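# Hang the headset on its stand by the headband

## Task

Place the headset upright on the stand's arm so the top of its headband rests between the post and the lip and the headset hangs still. The stand's arm, not the cable, must carry most of its weight, with the robot carrying at most a little. In the end nothing but the robot, the stand and the cable may touch the headset. The stand must stay upright and fully on the table. The cable's free end must stay above the table within its edges, and it must never drop far below the tabletop or reach far past an edge, whether held or not. The two arms must not collide hard or push hard on each other. Once the headset hangs at rest, release it, move the grippers away and declare the job finished.

## Robot and tools

Robot: two arms, left_arm and right_arm, each with a parallel two-finger gripper. Bases in the scene frame: left_arm at (-0.014, +0.234, 0) m, quat_wxyz (+0.997, 0, 0, -0.080); right_arm at (+0.036, -0.319, 0) m, quat_wxyz (+0.998, 0, 0, +0.064). Scene frame: origin on the tabletop midway between the arms, +z up, +x out over the table, left_arm on the +y side. The arm names do not match image sides. Mounting plates and the metal frame behind the arms count as fixed obstacles, and as part of the nearest arm for "too close" warnings.

Gripper axes: the fingers point along the gripper's +z and close along its y axis. end_effector_position is the point between the pads, about 1 cm short of the fingertips. Printed hand positions can be off, more so at long reach. Arms tend to stop a centimetre or more away from the commanded pose, usually low.

Joint ranges (rad), base to gripper: waist -2.618 to 3.054, shoulder 0.000 to 3.142, elbow 0.000 to 3.142, wrist pitch -1.571 to 1.571, wrist yaw -1.571 to 1.571, wrist roll -2.094 to 2.094. Elbows stop just short of straight.

The 14-number row, used by both execute_actions and move, is one flat list for both arms. It holds dx, dy, dz, rx, ry, rz, opening for left_arm, then the same seven for right_arm. Every value is in [-1, 1], even for an arm that stays still.
- dx, dy, dz, rx, ry, rz are offsets, not poses. They are measured in that gripper's own axes from its pose in the most recent result that showed it. Before any such result in the scene, and for later calls within the same reply, they count from where the robot is when the command starts.
- 1.0 equals 0.6 m of travel or 180 degrees of turn. rx, ry, rz together form one rotation vector.
- opening is absolute: +1 is fully open (0.094 m) and -1 is closed.
- Zero offsets send the arm back to the reference pose; they are not a pause. To keep an arm in place, give its correction toward the wanted pose in the first call of a reply and zeros afterwards. Raise the aim if it keeps sagging.

execute_actions takes "actions", a list holding one item or none, plus an optional "pictures" boolean (pictures are on by default).
- An empty list returns the current state.
- {"rows": [...], "steps": n} runs up to 15 control steps of 1/30 s each (default 15). Each row covers one step, and the last row repeats if it runs out. Every row counts from the same reference pose, not from the previous row.
- {"steps": n} alone waits up to 300 steps, counted from the last result, so your reply time is included.
- A refused call sends nothing.
Each step, the command is clipped to within 70 mm and 16 degrees of the measured pose, and position wins over orientation. After an action the arm goes on only to its last clipped pose, so check the result and send the remainder.

move takes "target" (one 14-number row as above) and an optional "speed" in m/s, from 0.002 to 0.5 with a default of 0.25. Turning is capped at twice that value in rad/s. Each gripper follows a straight path toward its target, and both paths finish together within 0.5 to 10 s; longer paths stop early. Openings are sent at the start. Paths do not avoid obstacles or the other arm, and grippers can lag, drift or overshoot the speed. Faster contact means a harder hit, and aiming deeper past a contact presses harder. The result adds a "move:" line giving the ending (done, off_target, moving, held, fault) and the limits that acted (paced = pose clipped; held = a check blocked steps). It also gives each gripper's distance from its target. If only one arm is named, the other finished normally.

wait takes "seconds" (0 to 10) and runs the scene without new commands. zoom_image takes "camera" (cam_head_left, cam_head_right, cam_high, cam_low, cam_left_wrist, cam_right_wrist, each 504x504) and "region" [x0, y0, x1, y1] in pixels from the top-left, at most 504 by 504. read_manual returns only licence text. finished_scene takes "scene" (the current scene's number), ends that scene for good and reports success.

Reading results: the state line gives each gripper's position (m) and quat_wxyz in the scene frame. grip_measured is the finger opening on the command scale; readings can be off by about 1 mm. To hold something, command about 0.03 below grip_measured, or less for a lighter grip. Pads push roughly 50 to 62 N, less on very thin parts. HELD marks steps that were not sent. "pose unreachable" means the clearance check altered a command. "Hand target" shows where the controller is currently driving each gripper. MOTOR HOT appears from 75 °C. At 90 °C the arm halts for 10 s, and at 100 °C it goes limp and drops, reported as OVER-TEMPERATURE FAULT. Avoid holding loads for long.

The simulation keeps running while you think and write, so a held arm sags and heats meanwhile. Occasionally a held part gets tugged or a loose object gets pushed.

Avoid: hard arm-to-arm contact or pressing (this can end the run), dropping or knocking anything off the table, letting the cable's end hang below the tabletop or past an edge, tipping the stand, and slamming into things. Finish by opening the gripper, backing away, then calling finished_scene.

Each tool is called as name([rows], argument=value, ...), one row to a line, values as JSON.

## Session

execute_actions(actions=[])

Scene clock: 0.00 s of 4500.00 s.
left_arm: end_effector_position=(+0.6454, +0.0151, +0.3159) grip_measured=+1.000 end_effector_quat_wxyz=(+0.756, -0.125, +0.642, +0.029) | right_arm: end_effector_position=(+0.6547, -0.1403, +0.3170) grip_measured=+1.000 end_effector_quat_wxyz=(-0.591, +0.679, -0.319, +0.297)
Joint positions: left_arm=[-0.33   2.497  2.255  0.435 -0.711 -0.028  0.094] | right_arm=[ 0.015  2.142  1.937  0.059 -0.519 -1.67   0.094]
Joint velocities: left_arm=[ 0.002 -0.002  0.017 -0.007 -0.066 -0.007  0.   ] | right_arm=[-0.002  0.002 -0.017  0.022  0.007  0.007  0.   ]
Motor temperatures (°C, as the motors report them): left_arm=[26 27 28 28 26 28] | right_arm=[26 28 26 26 28 26]
Hand target (left_arm): +0.640, +0.018, +0.341; +0.769, -0.132, +0.626, +0.019
Hand target (right_arm): +0.653, -0.140, +0.318; -0.591, +0.680, -0.322, +0.293

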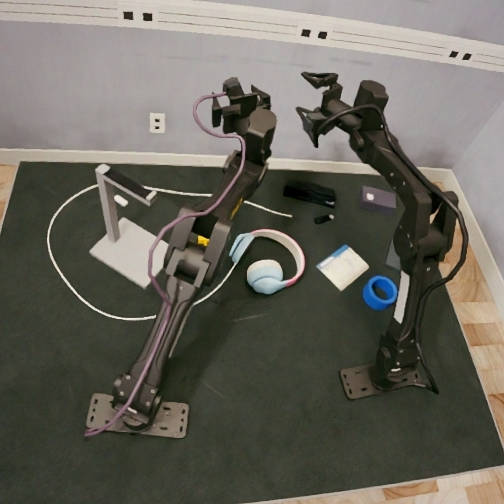

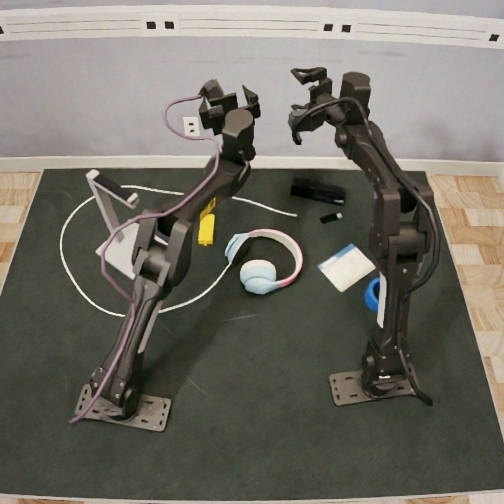

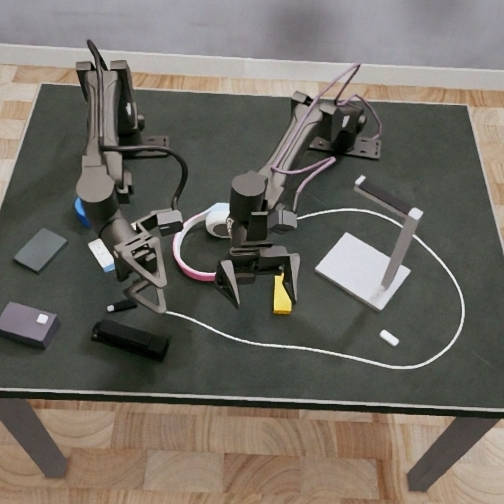

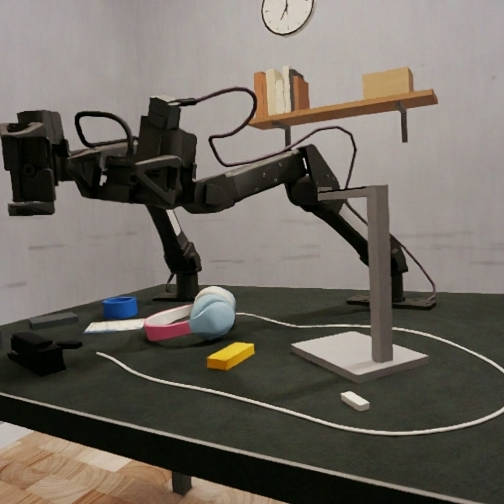

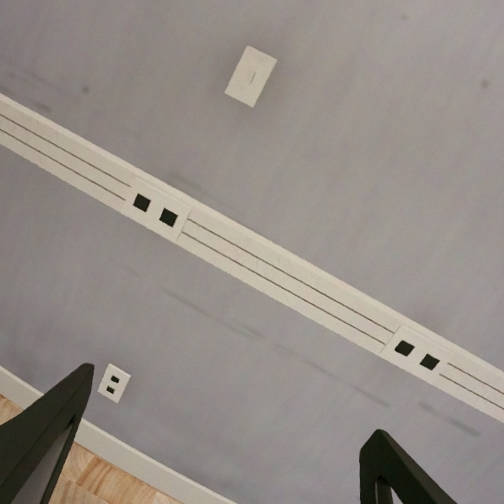

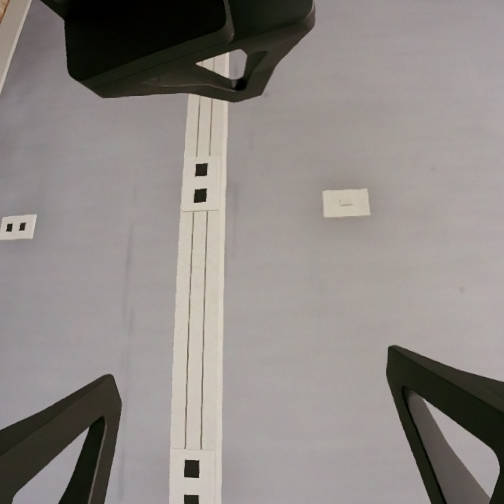

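move(target=[-0.33,0.445,-0.71,0,0,0,1,0,0,-0.1,0,0,0,1])

move(target=[0,0,0,0,0,0,1,-0.24,0.16,-0.345,-0.249,0.495,0.568,1])

Scene clock: 36.47 s of 4500.00 s.
left_arm: end_effector_position=(+0.1501, +0.2060, +0.4020) grip_measured=+1.000 end_effector_quat_wxyz=(+0.838, -0.030, +0.542, -0.051) | right_arm: end_effector_position=(+0.6135, -0.1725, +0.3148) grip_measured=+1.000 end_effector_quat_wxyz=(-0.589, +0.682, -0.323, +0.291)
Joint positions: left_arm=[-1.38   0.362  0.306  1.546 -1.146  1.365  0.094] | right_arm=[-0.045  1.955  1.665  0.125 -0.58  -1.679  0.094]
Joint velocities: left_arm=[-0.012 -0.002 -0.017 -0.037  0.022 -0.022  0.   ] | right_arm=[ 0.002  0.017  0.007  0.022 -0.037 -0.081  0.   ]
Motor temperatures (°C, as the motors report them): left_arm=[26 43 32 31 26 28] | right_arm=[26 42 30 30 28 26]
Hand target (left_arm): +0.148, +0.202, +0.405; +0.847, -0.024, +0.529, -0.043
Hand target (right_arm): +0.608, -0.177, +0.324; -0.591, +0.679, -0.319, +0.297
Off the commanded pose (left_arm): 0.009 m, 21 deg; orientation clipped at the last step of the last action.
Off the commanded pose (right_arm): 0.012 m, 1 deg.
joint sent to its limit (left arm) — the command would take joint 4 (wrist pitch) past its upper limit, so that joint was sent only as far as its limit.
After step 90, 27.83 s passed at rest.
move: off_target (left_arm, right_arm); limits=paced

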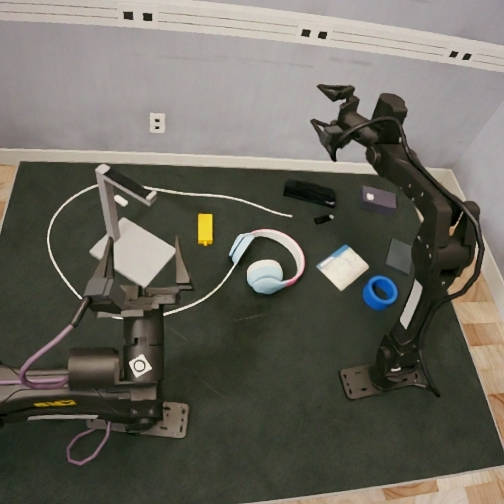

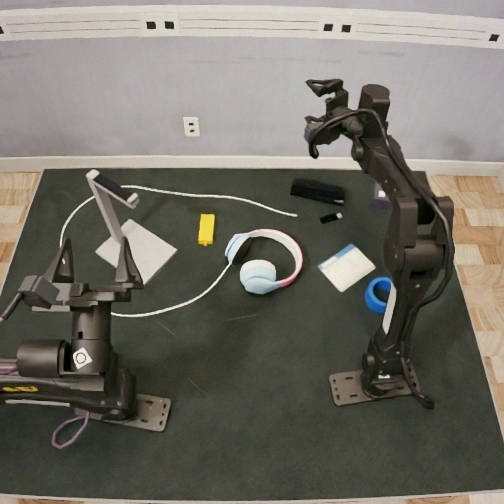

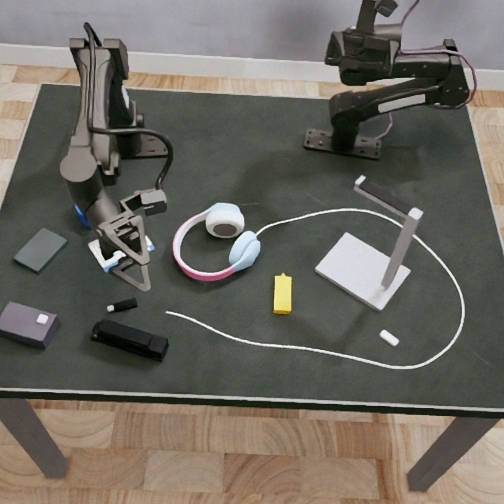

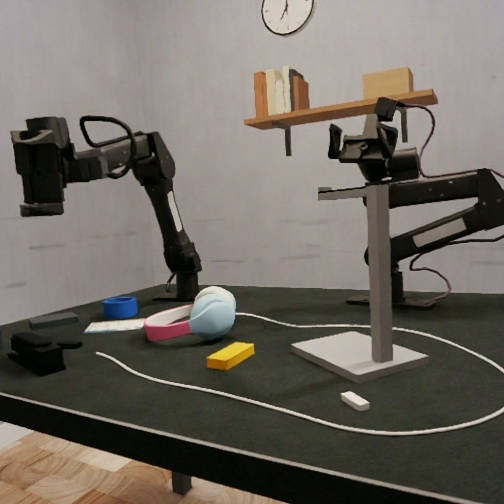

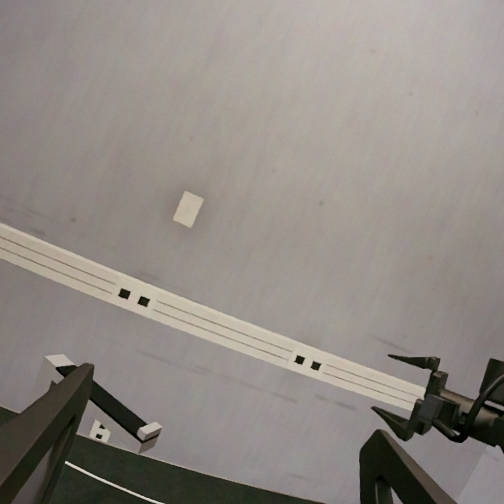

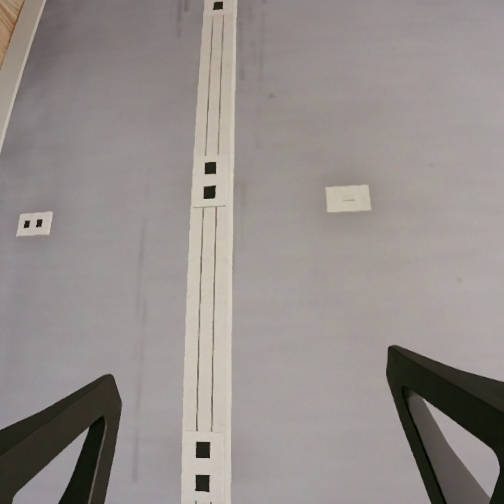

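Scene clock: 42.03 s of 4500.00 s.
left_arm: end_effector_position=(+0.1506, +0.2061, +0.4009) grip_measured=+1.000 end_effector_quat_wxyz=(+0.837, -0.031, +0.545, -0.051) | right_arm: end_effector_position=(+0.3582, -0.1931, +0.2398) grip_measured=+1.000 end_effector_quat_wxyz=(+0.090, -0.016, +0.995, +0.030)
Joint positions: left_arm=[-1.38   0.362  0.306  1.546 -1.153  1.365  0.094] | right_arm=[ 0.247  1.761  1.954 -1.573  0.007  0.341  0.094]
Joint velocities: left_arm=[-0.002 -0.012  0.007  0.037  0.037 -0.007  0.   ] | right_arm=[ 0.007 -0.002  0.017 -0.022 -0.022 -0.037  0.   ]
Motor temperatures (°C, as the motors report them): left_arm=[26 40 31 30 26 28] | right_arm=[26 41 31 30 28 26]
Hand target (left_arm): +0.150, +0.206, +0.402; +0.838, -0.030, +0.542, -0.051
Hand target (right_arm): +0.351, -0.199, +0.244; +0.090, -0.006, +0.995, +0.033
Off the commanded pose (left_arm): 0.001 m, 0 deg.
Off the commanded pose (right_arm): 0.008 m, 12 deg.
joint sent to its limit (right arm) — the command would take joint 4 (wrist pitch) past its lower limit, so that joint was sent only as far as its limit.
move: off_target (right_arm)

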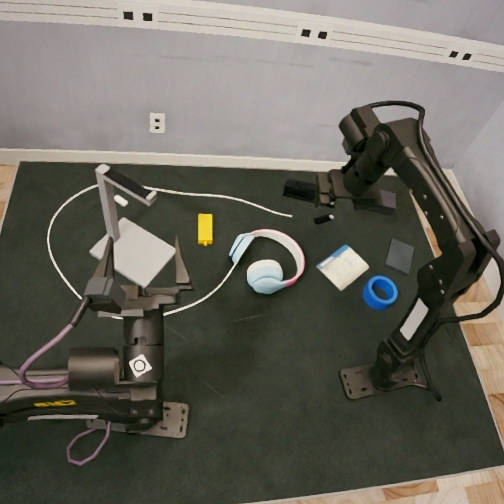

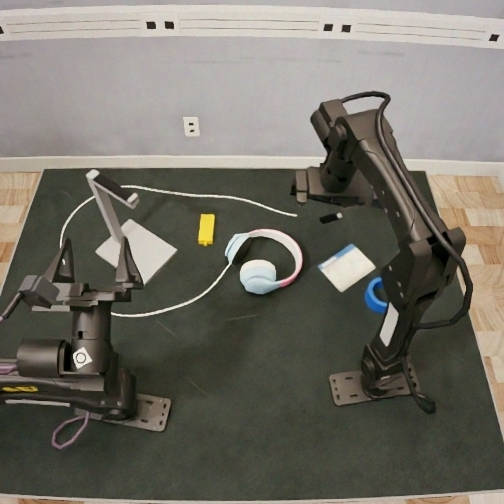

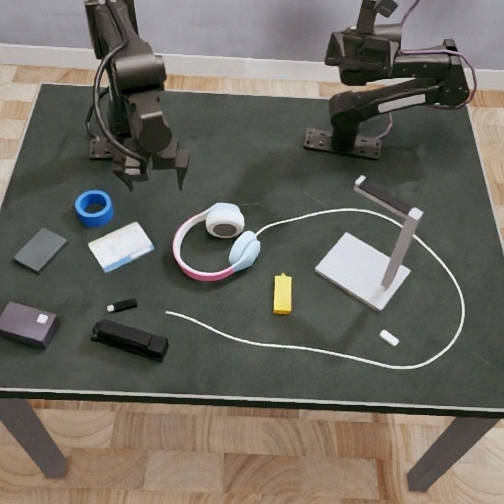

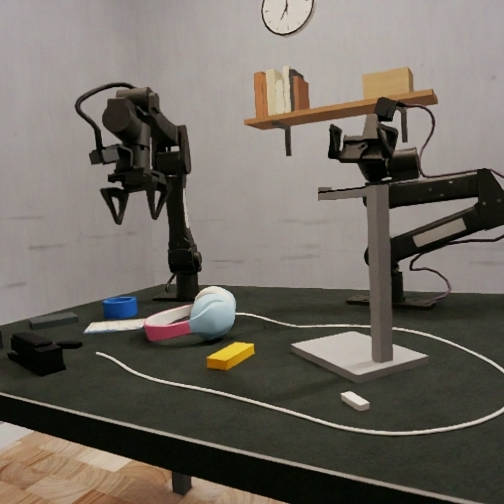

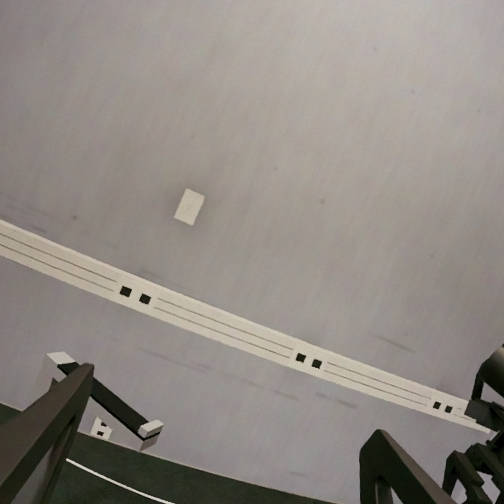

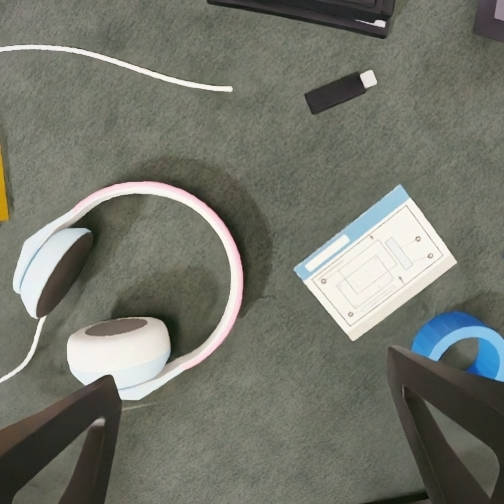

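move(target=[0,0,0,0,0,0,1,-0.047,0.02,0.21,0,0.055,0.02,1])

Scene clock: 54.77 s of 4500.00 s.
left_arm: end_effector_position=(+0.1510, +0.2062, +0.3998) grip_measured=+1.000 end_effector_quat_wxyz=(+0.835, -0.031, +0.547, -0.051) | right_arm: end_effector_position=(+0.4010, -0.1713, +0.1160) grip_measured=+1.000 end_effector_quat_wxyz=(-0.014, +0.003, +1.000, +0.023)
Joint positions: left_arm=[-1.38   0.362  0.306  1.546 -1.159  1.365  0.094] | right_arm=[ 0.231  2.061  1.871 -1.391 -0.053  0.366  0.094]
Joint velocities: left_arm=[-0.012 -0.007 -0.002 -0.066  0.037 -0.095  0.   ] | right_arm=[ 0.017  0.002 -0.002  0.007  0.037 -0.037  0.   ]
Motor temperatures (°C, as the motors report them): left_arm=[26 35 31 30 26 28] | right_arm=[26 39 30 29 28 26]
Hand target (left_arm): +0.151, +0.206, +0.401; +0.837, -0.031, +0.545, -0.051
Hand target (right_arm): +0.409, -0.171, +0.123; +0.003, +0.012, +0.999, +0.032
Off the commanded pose (left_arm): 0.001 m, 0 deg.
Off the commanded pose (right_arm): 0.009 m, 2 deg.
After step 90, 8.73 s passed at rest.
move: done

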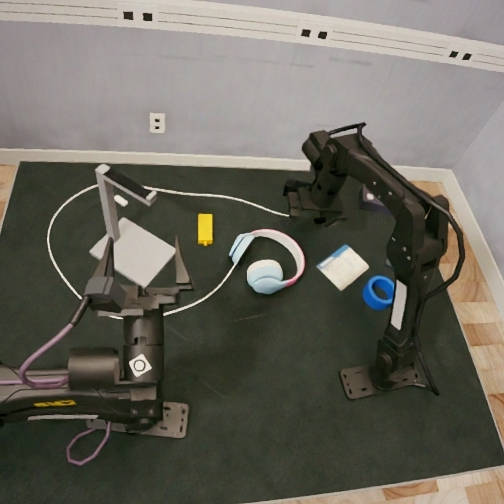

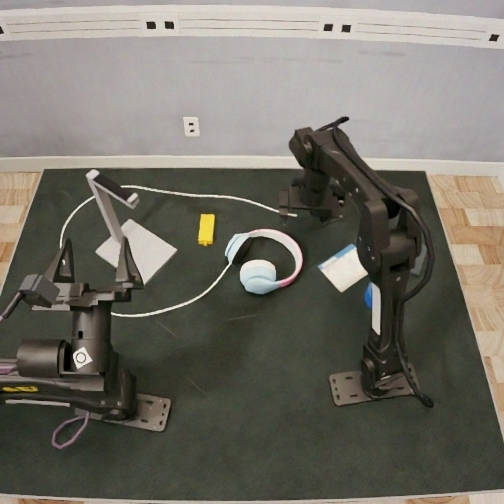

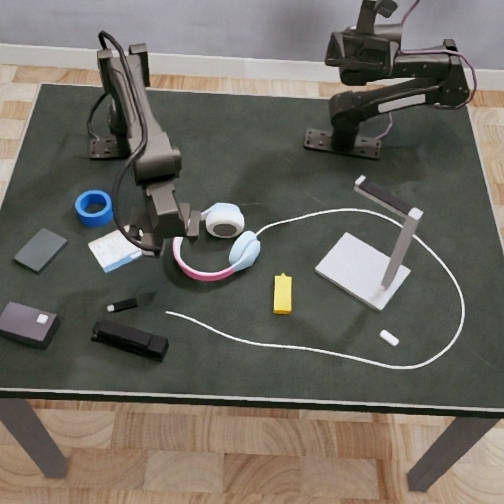

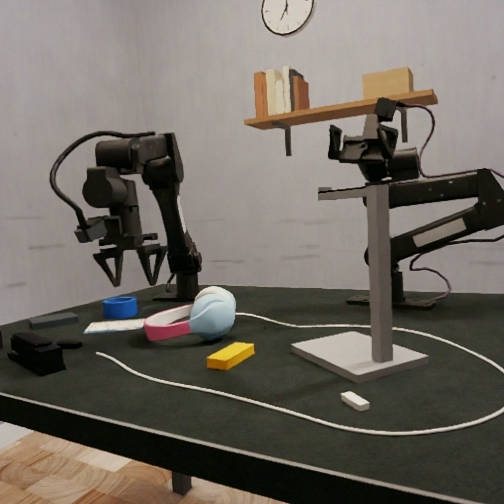

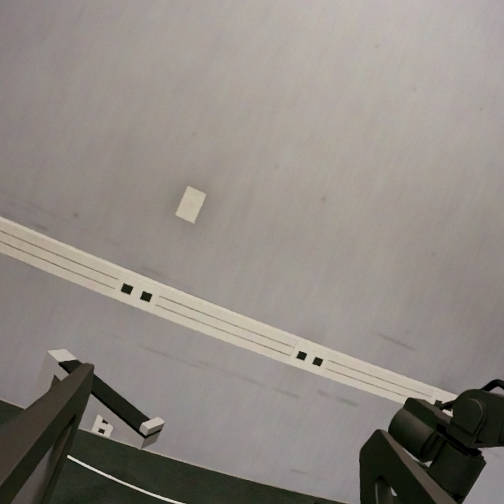

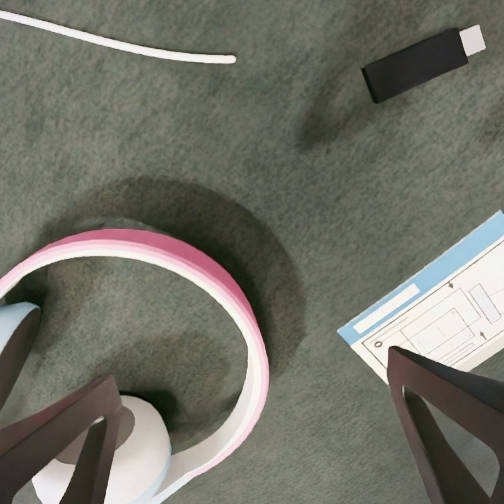

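move(target=[0,0,0,0,0,0,1,0.02,0,0.09,0,0,0,0.3], speed=0.1)

Scene clock: 60.53 s of 4500.00 s.
left_arm: end_effector_position=(+0.1515, +0.2063, +0.3987) grip_measured=+1.000 end_effector_quat_wxyz=(+0.833, -0.032, +0.550, -0.051) | right_arm: end_effector_position=(+0.3870, -0.1720, +0.0540) grip_measured=+0.302 end_effector_quat_wxyz=(-0.031, +0.004, +0.999, +0.017)
Joint positions: left_arm=[-1.38   0.362  0.306  1.546 -1.166  1.365  0.094] | right_arm=[ 0.242  2.061  1.623 -1.178 -0.054  0.377  0.061]
Joint velocities: left_arm=[ 0.002  0.012 -0.007 -0.066 -0.051 -0.022  0.   ] | right_arm=[-0.007  0.002  0.007 -0.022 -0.037  0.022 -0.   ]
Motor temperatures (°C, as the motors report them): left_arm=[26 34 31 29 26 28] | right_arm=[26 40 30 28 28 26]
Hand target (left_arm): +0.151, +0.206, +0.400; +0.835, -0.031, +0.547, -0.051
Hand target (right_arm): +0.388, -0.168, +0.062; -0.015, +0.003, +1.000, +0.023
Off the commanded pose (left_arm): 0.001 m, 0 deg.
Off the commanded pose (right_arm): 0.009 m, 2 deg.
After step 110, 0.97 s passed at rest.
move: done

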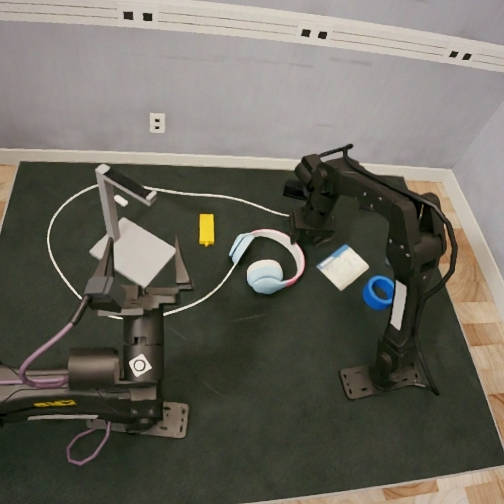

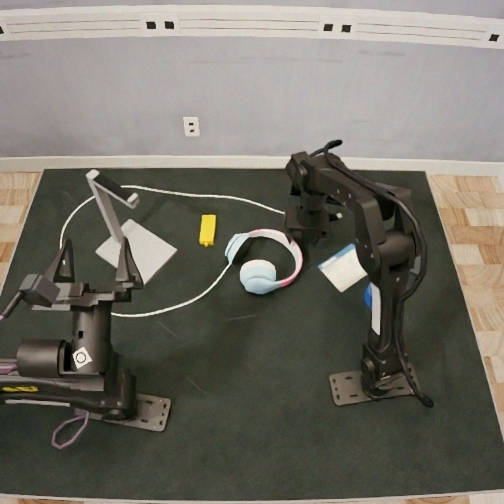

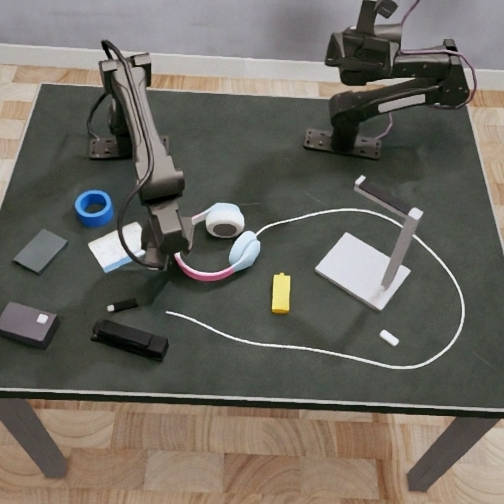

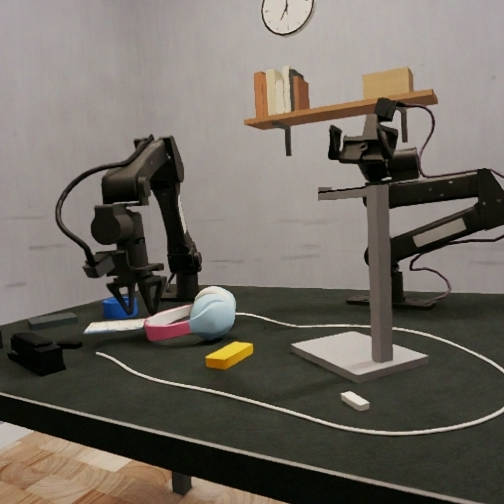

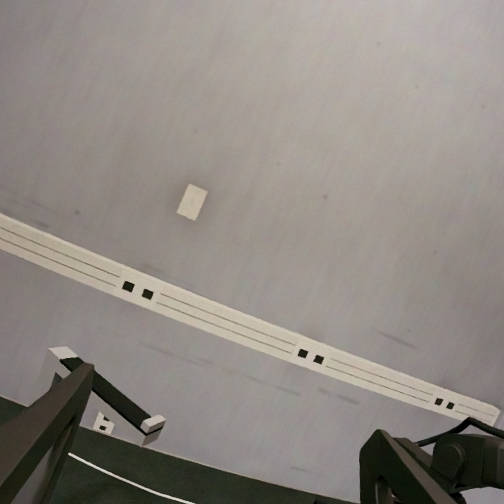

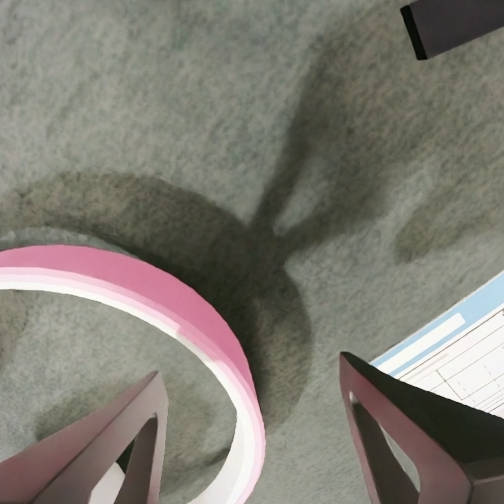

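move(target=[0,0,0,0,0,0,1,0.02,0,0.045,0,0,0,0.3], speed=0.05)

move(target=[0,0,0,0,0,0,1,0,0,0,0,0,0,-1])

Scene clock: 67.63 s of 4500.00 s.
left_arm: end_effector_position=(+0.1520, +0.2064, +0.3976) grip_measured=+1.000 end_effector_quat_wxyz=(+0.831, -0.032, +0.553, -0.050) | right_arm: end_effector_position=(+0.3731, -0.1748, +0.0238) grip_measured=+0.302 end_effector_quat_wxyz=(-0.042, +0.005, +0.999, +0.012)
Joint positions: left_arm=[-1.38   0.362  0.306  1.546 -1.173  1.365  0.094] | right_arm=[ 0.249  2.061  1.498 -1.076 -0.054  0.385  0.061]
Joint velocities: left_arm=[-0.017  0.022  0.002 -0.066  0.007 -0.022  0.   ] | right_arm=[-0.007 -0.012 -0.007 -0.037  0.037  0.037  0.001]
Motor temperatures (°C, as the motors report them): left_arm=[26 33 31 29 26 28] | right_arm=[26 41 30 28 28 26]
Hand target (left_arm): +0.152, +0.206, +0.399; +0.833, -0.032, +0.550, -0.051
Hand target (right_arm): +0.374, -0.171, +0.028; -0.031, +0.004, +0.999, +0.017
Off the commanded pose (left_arm): 0.001 m, 0 deg.
Off the commanded pose (right_arm): 0.005 m, 1 deg.
After step 90, 3.03 s passed at rest.
move: done

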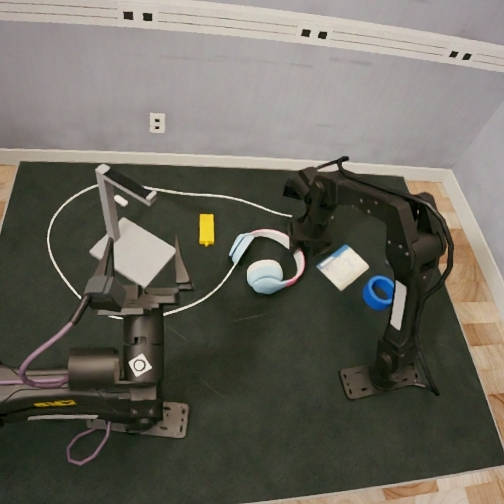

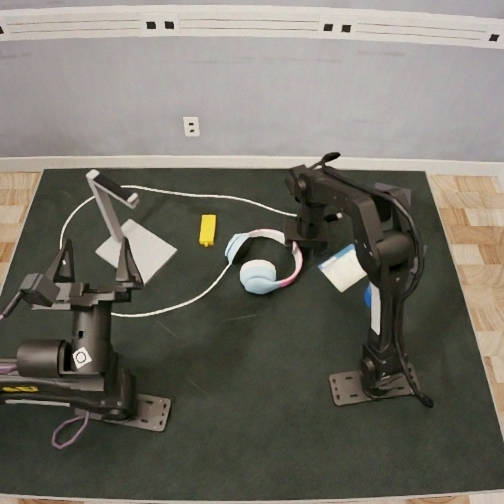

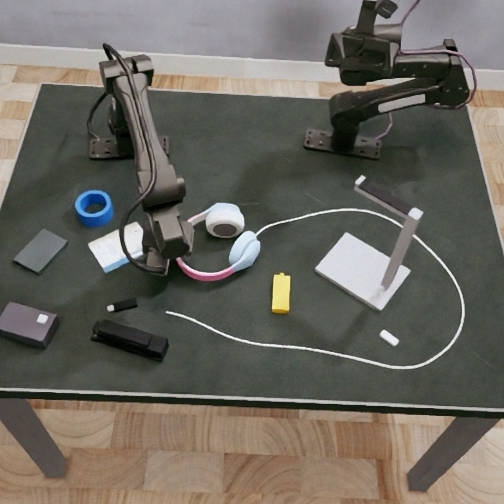

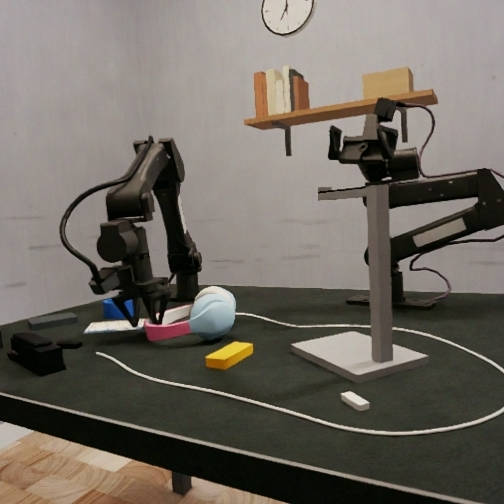

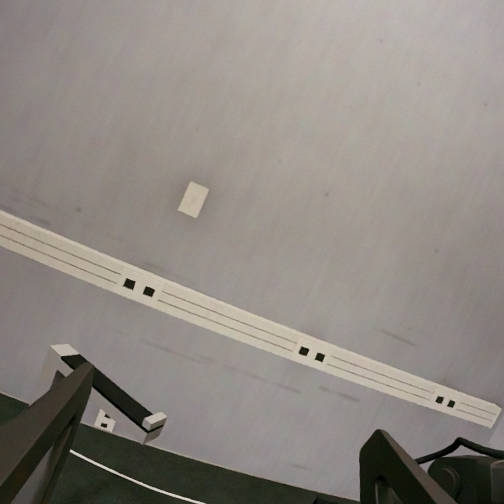

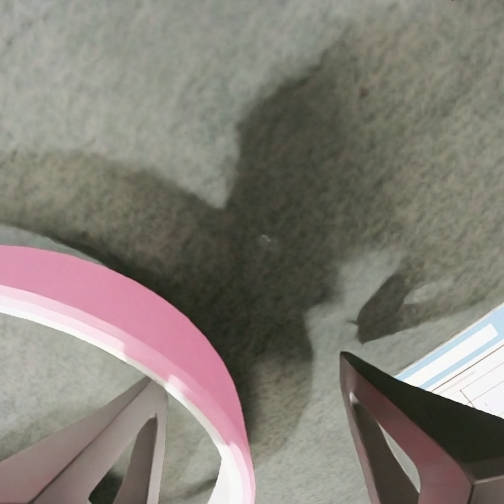

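Scene clock: 68.13 s of 4500.00 s.
left_arm: end_effector_position=(+0.1524, +0.2065, +0.3964) grip_measured=+1.000 end_effector_quat_wxyz=(+0.829, -0.032, +0.556, -0.050) | right_arm: end_effector_position=(+0.3767, -0.1669, +0.0274) grip_measured=-0.804 end_effector_quat_wxyz=(-0.037, +0.001, +0.999, +0.035)
Joint positions: left_arm=[-1.38   0.362  0.306  1.546 -1.18   1.365  0.094] | right_arm=[ 0.247  2.056  1.505 -1.062 -0.091  0.376  0.009]
Joint velocities: left_arm=[-0.007 -0.022  0.002 -0.007 -0.037  0.022  0.   ] | right_arm=[-0.012 -0.002 -0.007 -0.037 -0.022  0.066 -0.001]
Motor temperatures (°C, as the motors report them): left_arm=[26 33 31 29 26 28] | right_arm=[26 41 30 28 28 26]
Hand target (left_arm): +0.152, +0.206, +0.398; +0.831, -0.032, +0.553, -0.050
Hand target (right_arm): +0.373, -0.175, +0.024; -0.042, +0.005, +0.999, +0.013
Off the commanded pose (left_arm): 0.001 m, 0 deg.
Off the commanded pose (right_arm): 0.009 m, 3 deg.
move: off_target (right_arm)

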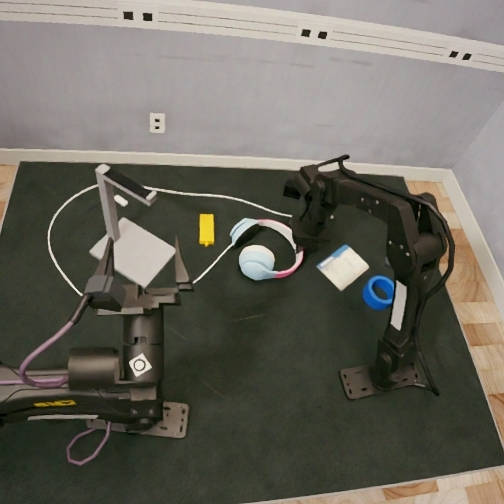

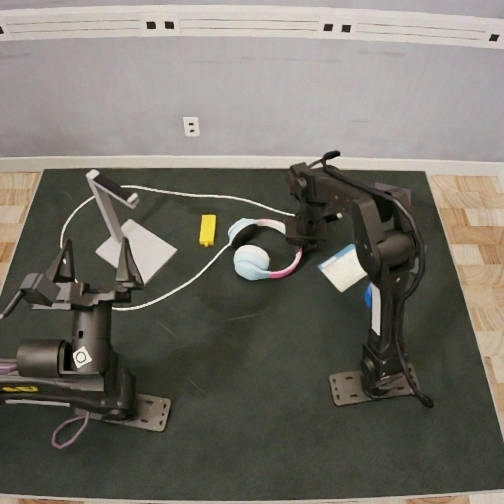

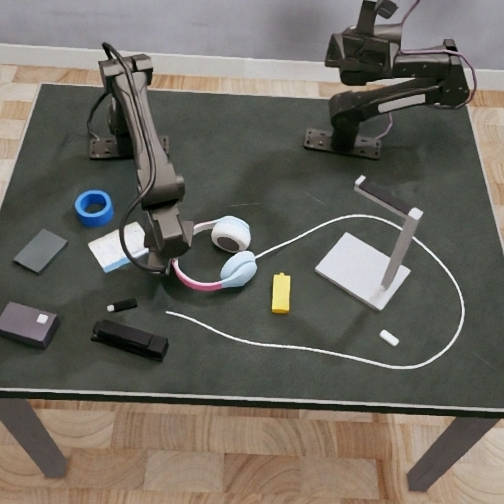

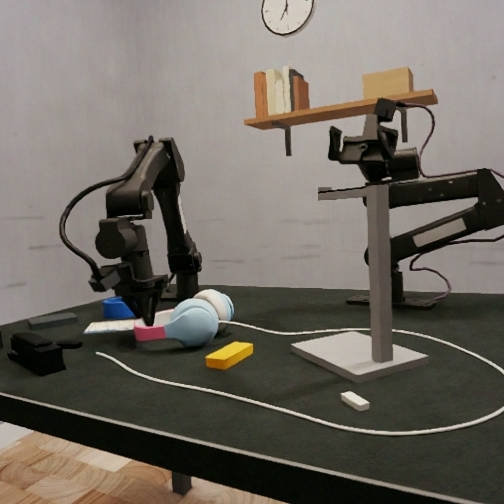

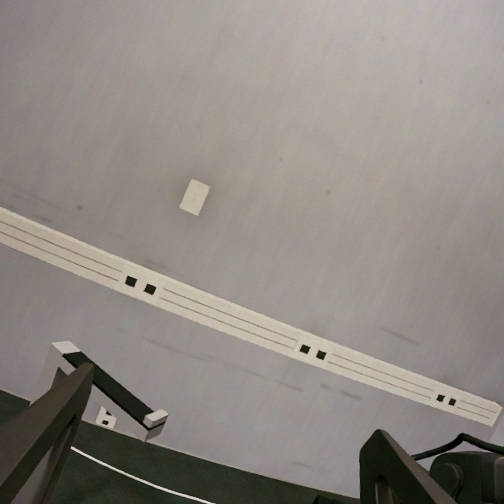

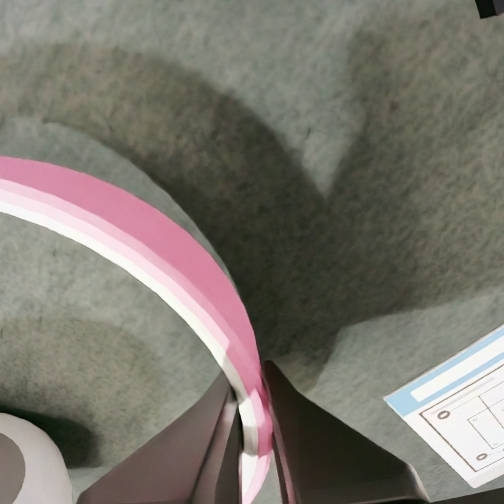

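move(target=[0,0,0,0,0,0,1,0,0,0,0,0,0,0])

move(target=[0,0,0,0,0,0,1,0.07,0.015,-0.03,0,-0.02,0.17,0], speed=0.1)

Scene clock: 76.80 s of 4500.00 s.
left_arm: end_effector_position=(+0.1529, +0.2066, +0.3952) grip_measured=+1.000 end_effector_quat_wxyz=(+0.827, -0.033, +0.559, -0.050) | right_arm: end_effector_position=(+0.3768, -0.1668, +0.0274) grip_measured=-0.002 end_effector_quat_wxyz=(-0.037, +0.001, +0.999, +0.035)
Joint positions: left_arm=[-1.38   0.362  0.306  1.546 -1.187  1.365  0.094] | right_arm=[ 0.247  2.056  1.505 -1.062 -0.092  0.376  0.047]
Joint velocities: left_arm=[ 0.007  0.007 -0.012  0.022 -0.037  0.022  0.   ] | right_arm=[-0.007  0.007 -0.007 -0.007  0.007 -0.007 -0.   ]
Motor temperatures (°C, as the motors report them): left_arm=[26 32 31 29 26 28] | right_arm=[26 41 30 28 28 26]
Hand target (left_arm): +0.152, +0.207, +0.396; +0.829, -0.032, +0.556, -0.050
Hand target (right_arm): +0.377, -0.167, +0.027; -0.036, +0.001, +0.999, +0.035
Off the commanded pose (left_arm): 0.001 m, 0 deg.
Off the commanded pose (right_arm): 0.000 m, 0 deg.
After step 90, 4.97 s passed at rest.
move: done

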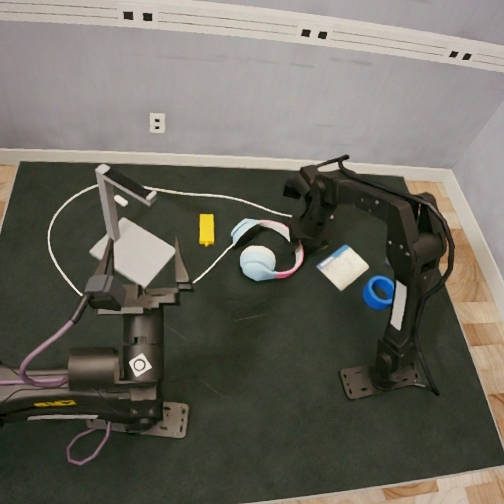

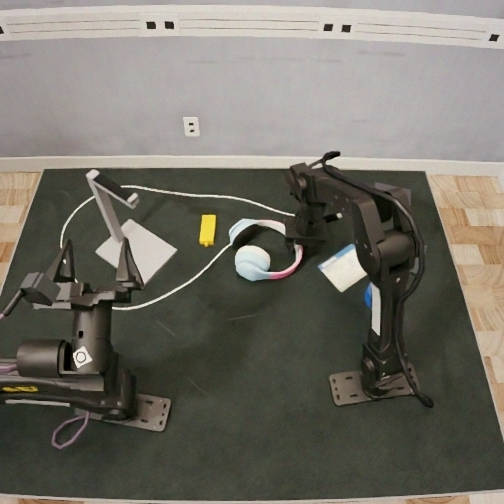

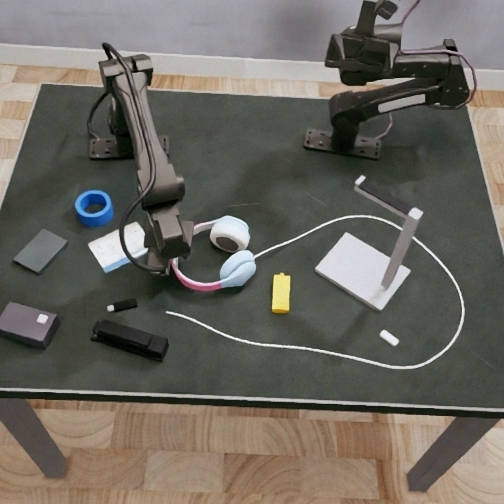

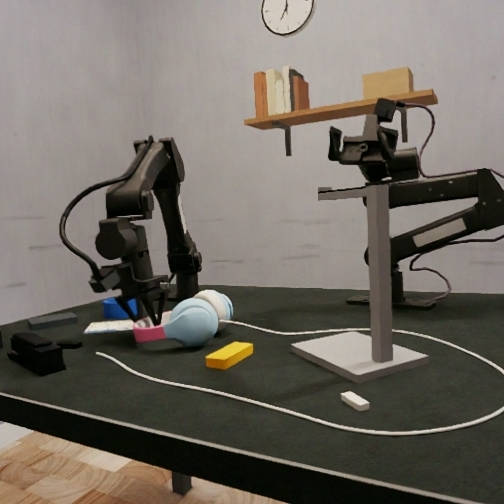

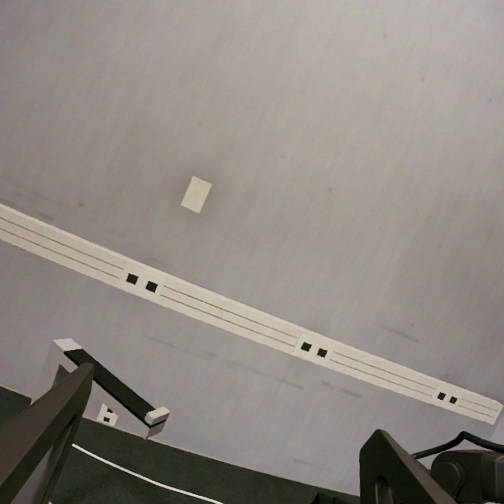

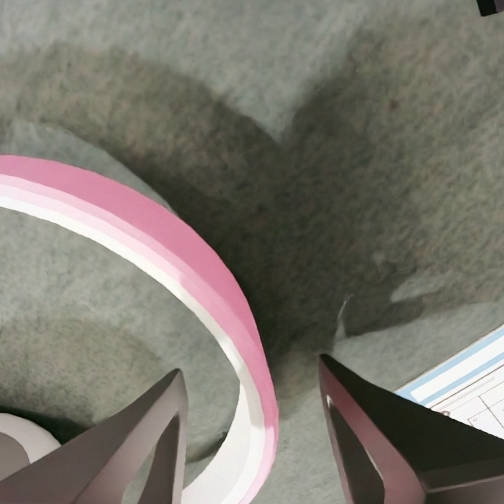

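Scene clock: 79.90 s of 4500.00 s.
left_arm: end_effector_position=(+0.1534, +0.2067, +0.3940) grip_measured=+1.000 end_effector_quat_wxyz=(+0.825, -0.033, +0.562, -0.049) | right_arm: end_effector_position=(+0.3365, -0.1611, +0.0434) grip_measured=-0.002 end_effector_quat_wxyz=(-0.025, +0.266, +0.963, +0.019)
Joint positions: left_arm=[-1.38   0.362  0.306  1.546 -1.194  1.365  0.094] | right_arm=[ 0.322  1.889  1.335 -1.03  -0.062  0.989  0.047]
Joint velocities: left_arm=[-0.017  0.022 -0.002 -0.066 -0.051  0.022  0.   ] | right_arm=[-0.012  0.002 -0.002 -0.022  0.007  0.007 -0.001]
Motor temperatures (°C, as the motors report them): left_arm=[26 32 31 29 26 28] | right_arm=[26 41 29 28 28 26]
Hand target (left_arm): +0.153, +0.207, +0.395; +0.827, -0.033, +0.559, -0.050
Hand target (right_arm): +0.336, -0.159, +0.048; -0.013, +0.266, +0.964, +0.024
Off the commanded pose (left_arm): 0.001 m, 0 deg.
Off the commanded pose (right_arm): 0.006 m, 1 deg.
move: done

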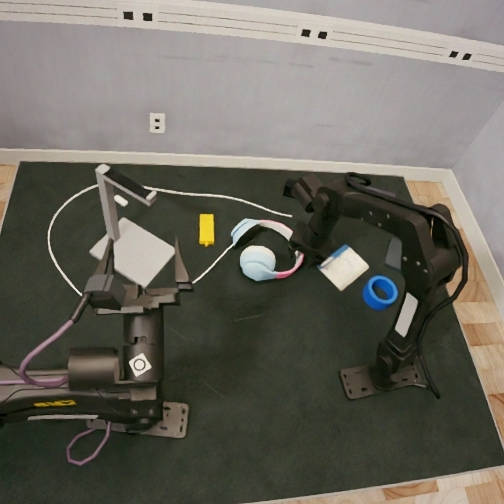

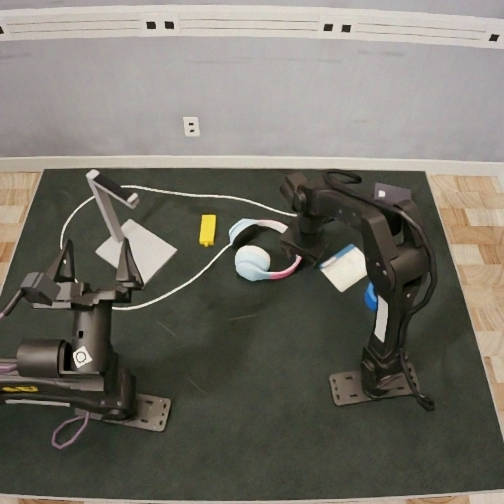

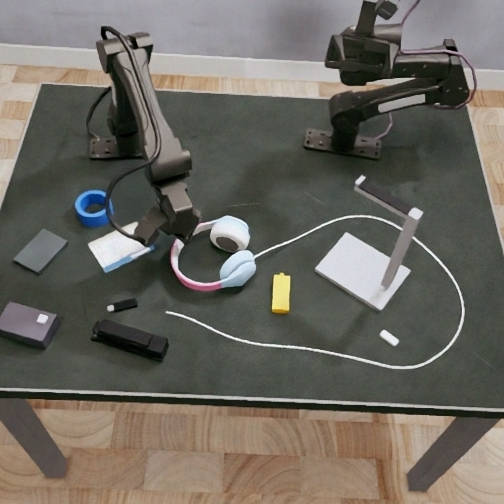

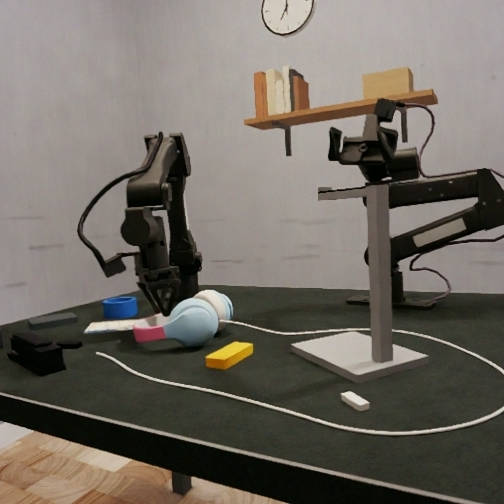

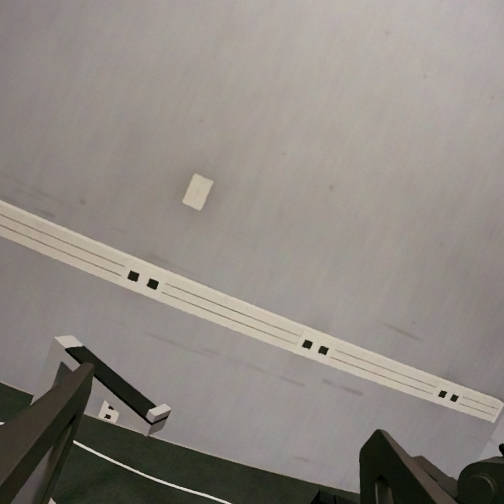

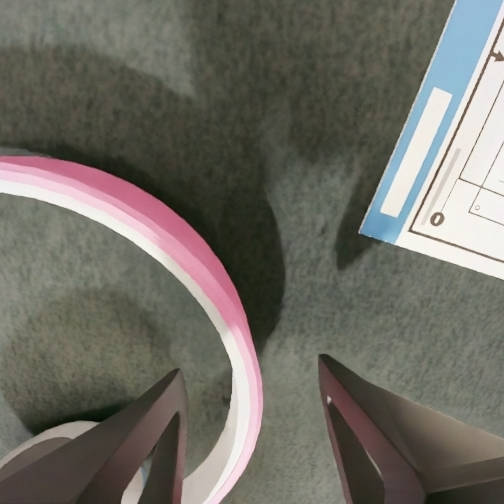

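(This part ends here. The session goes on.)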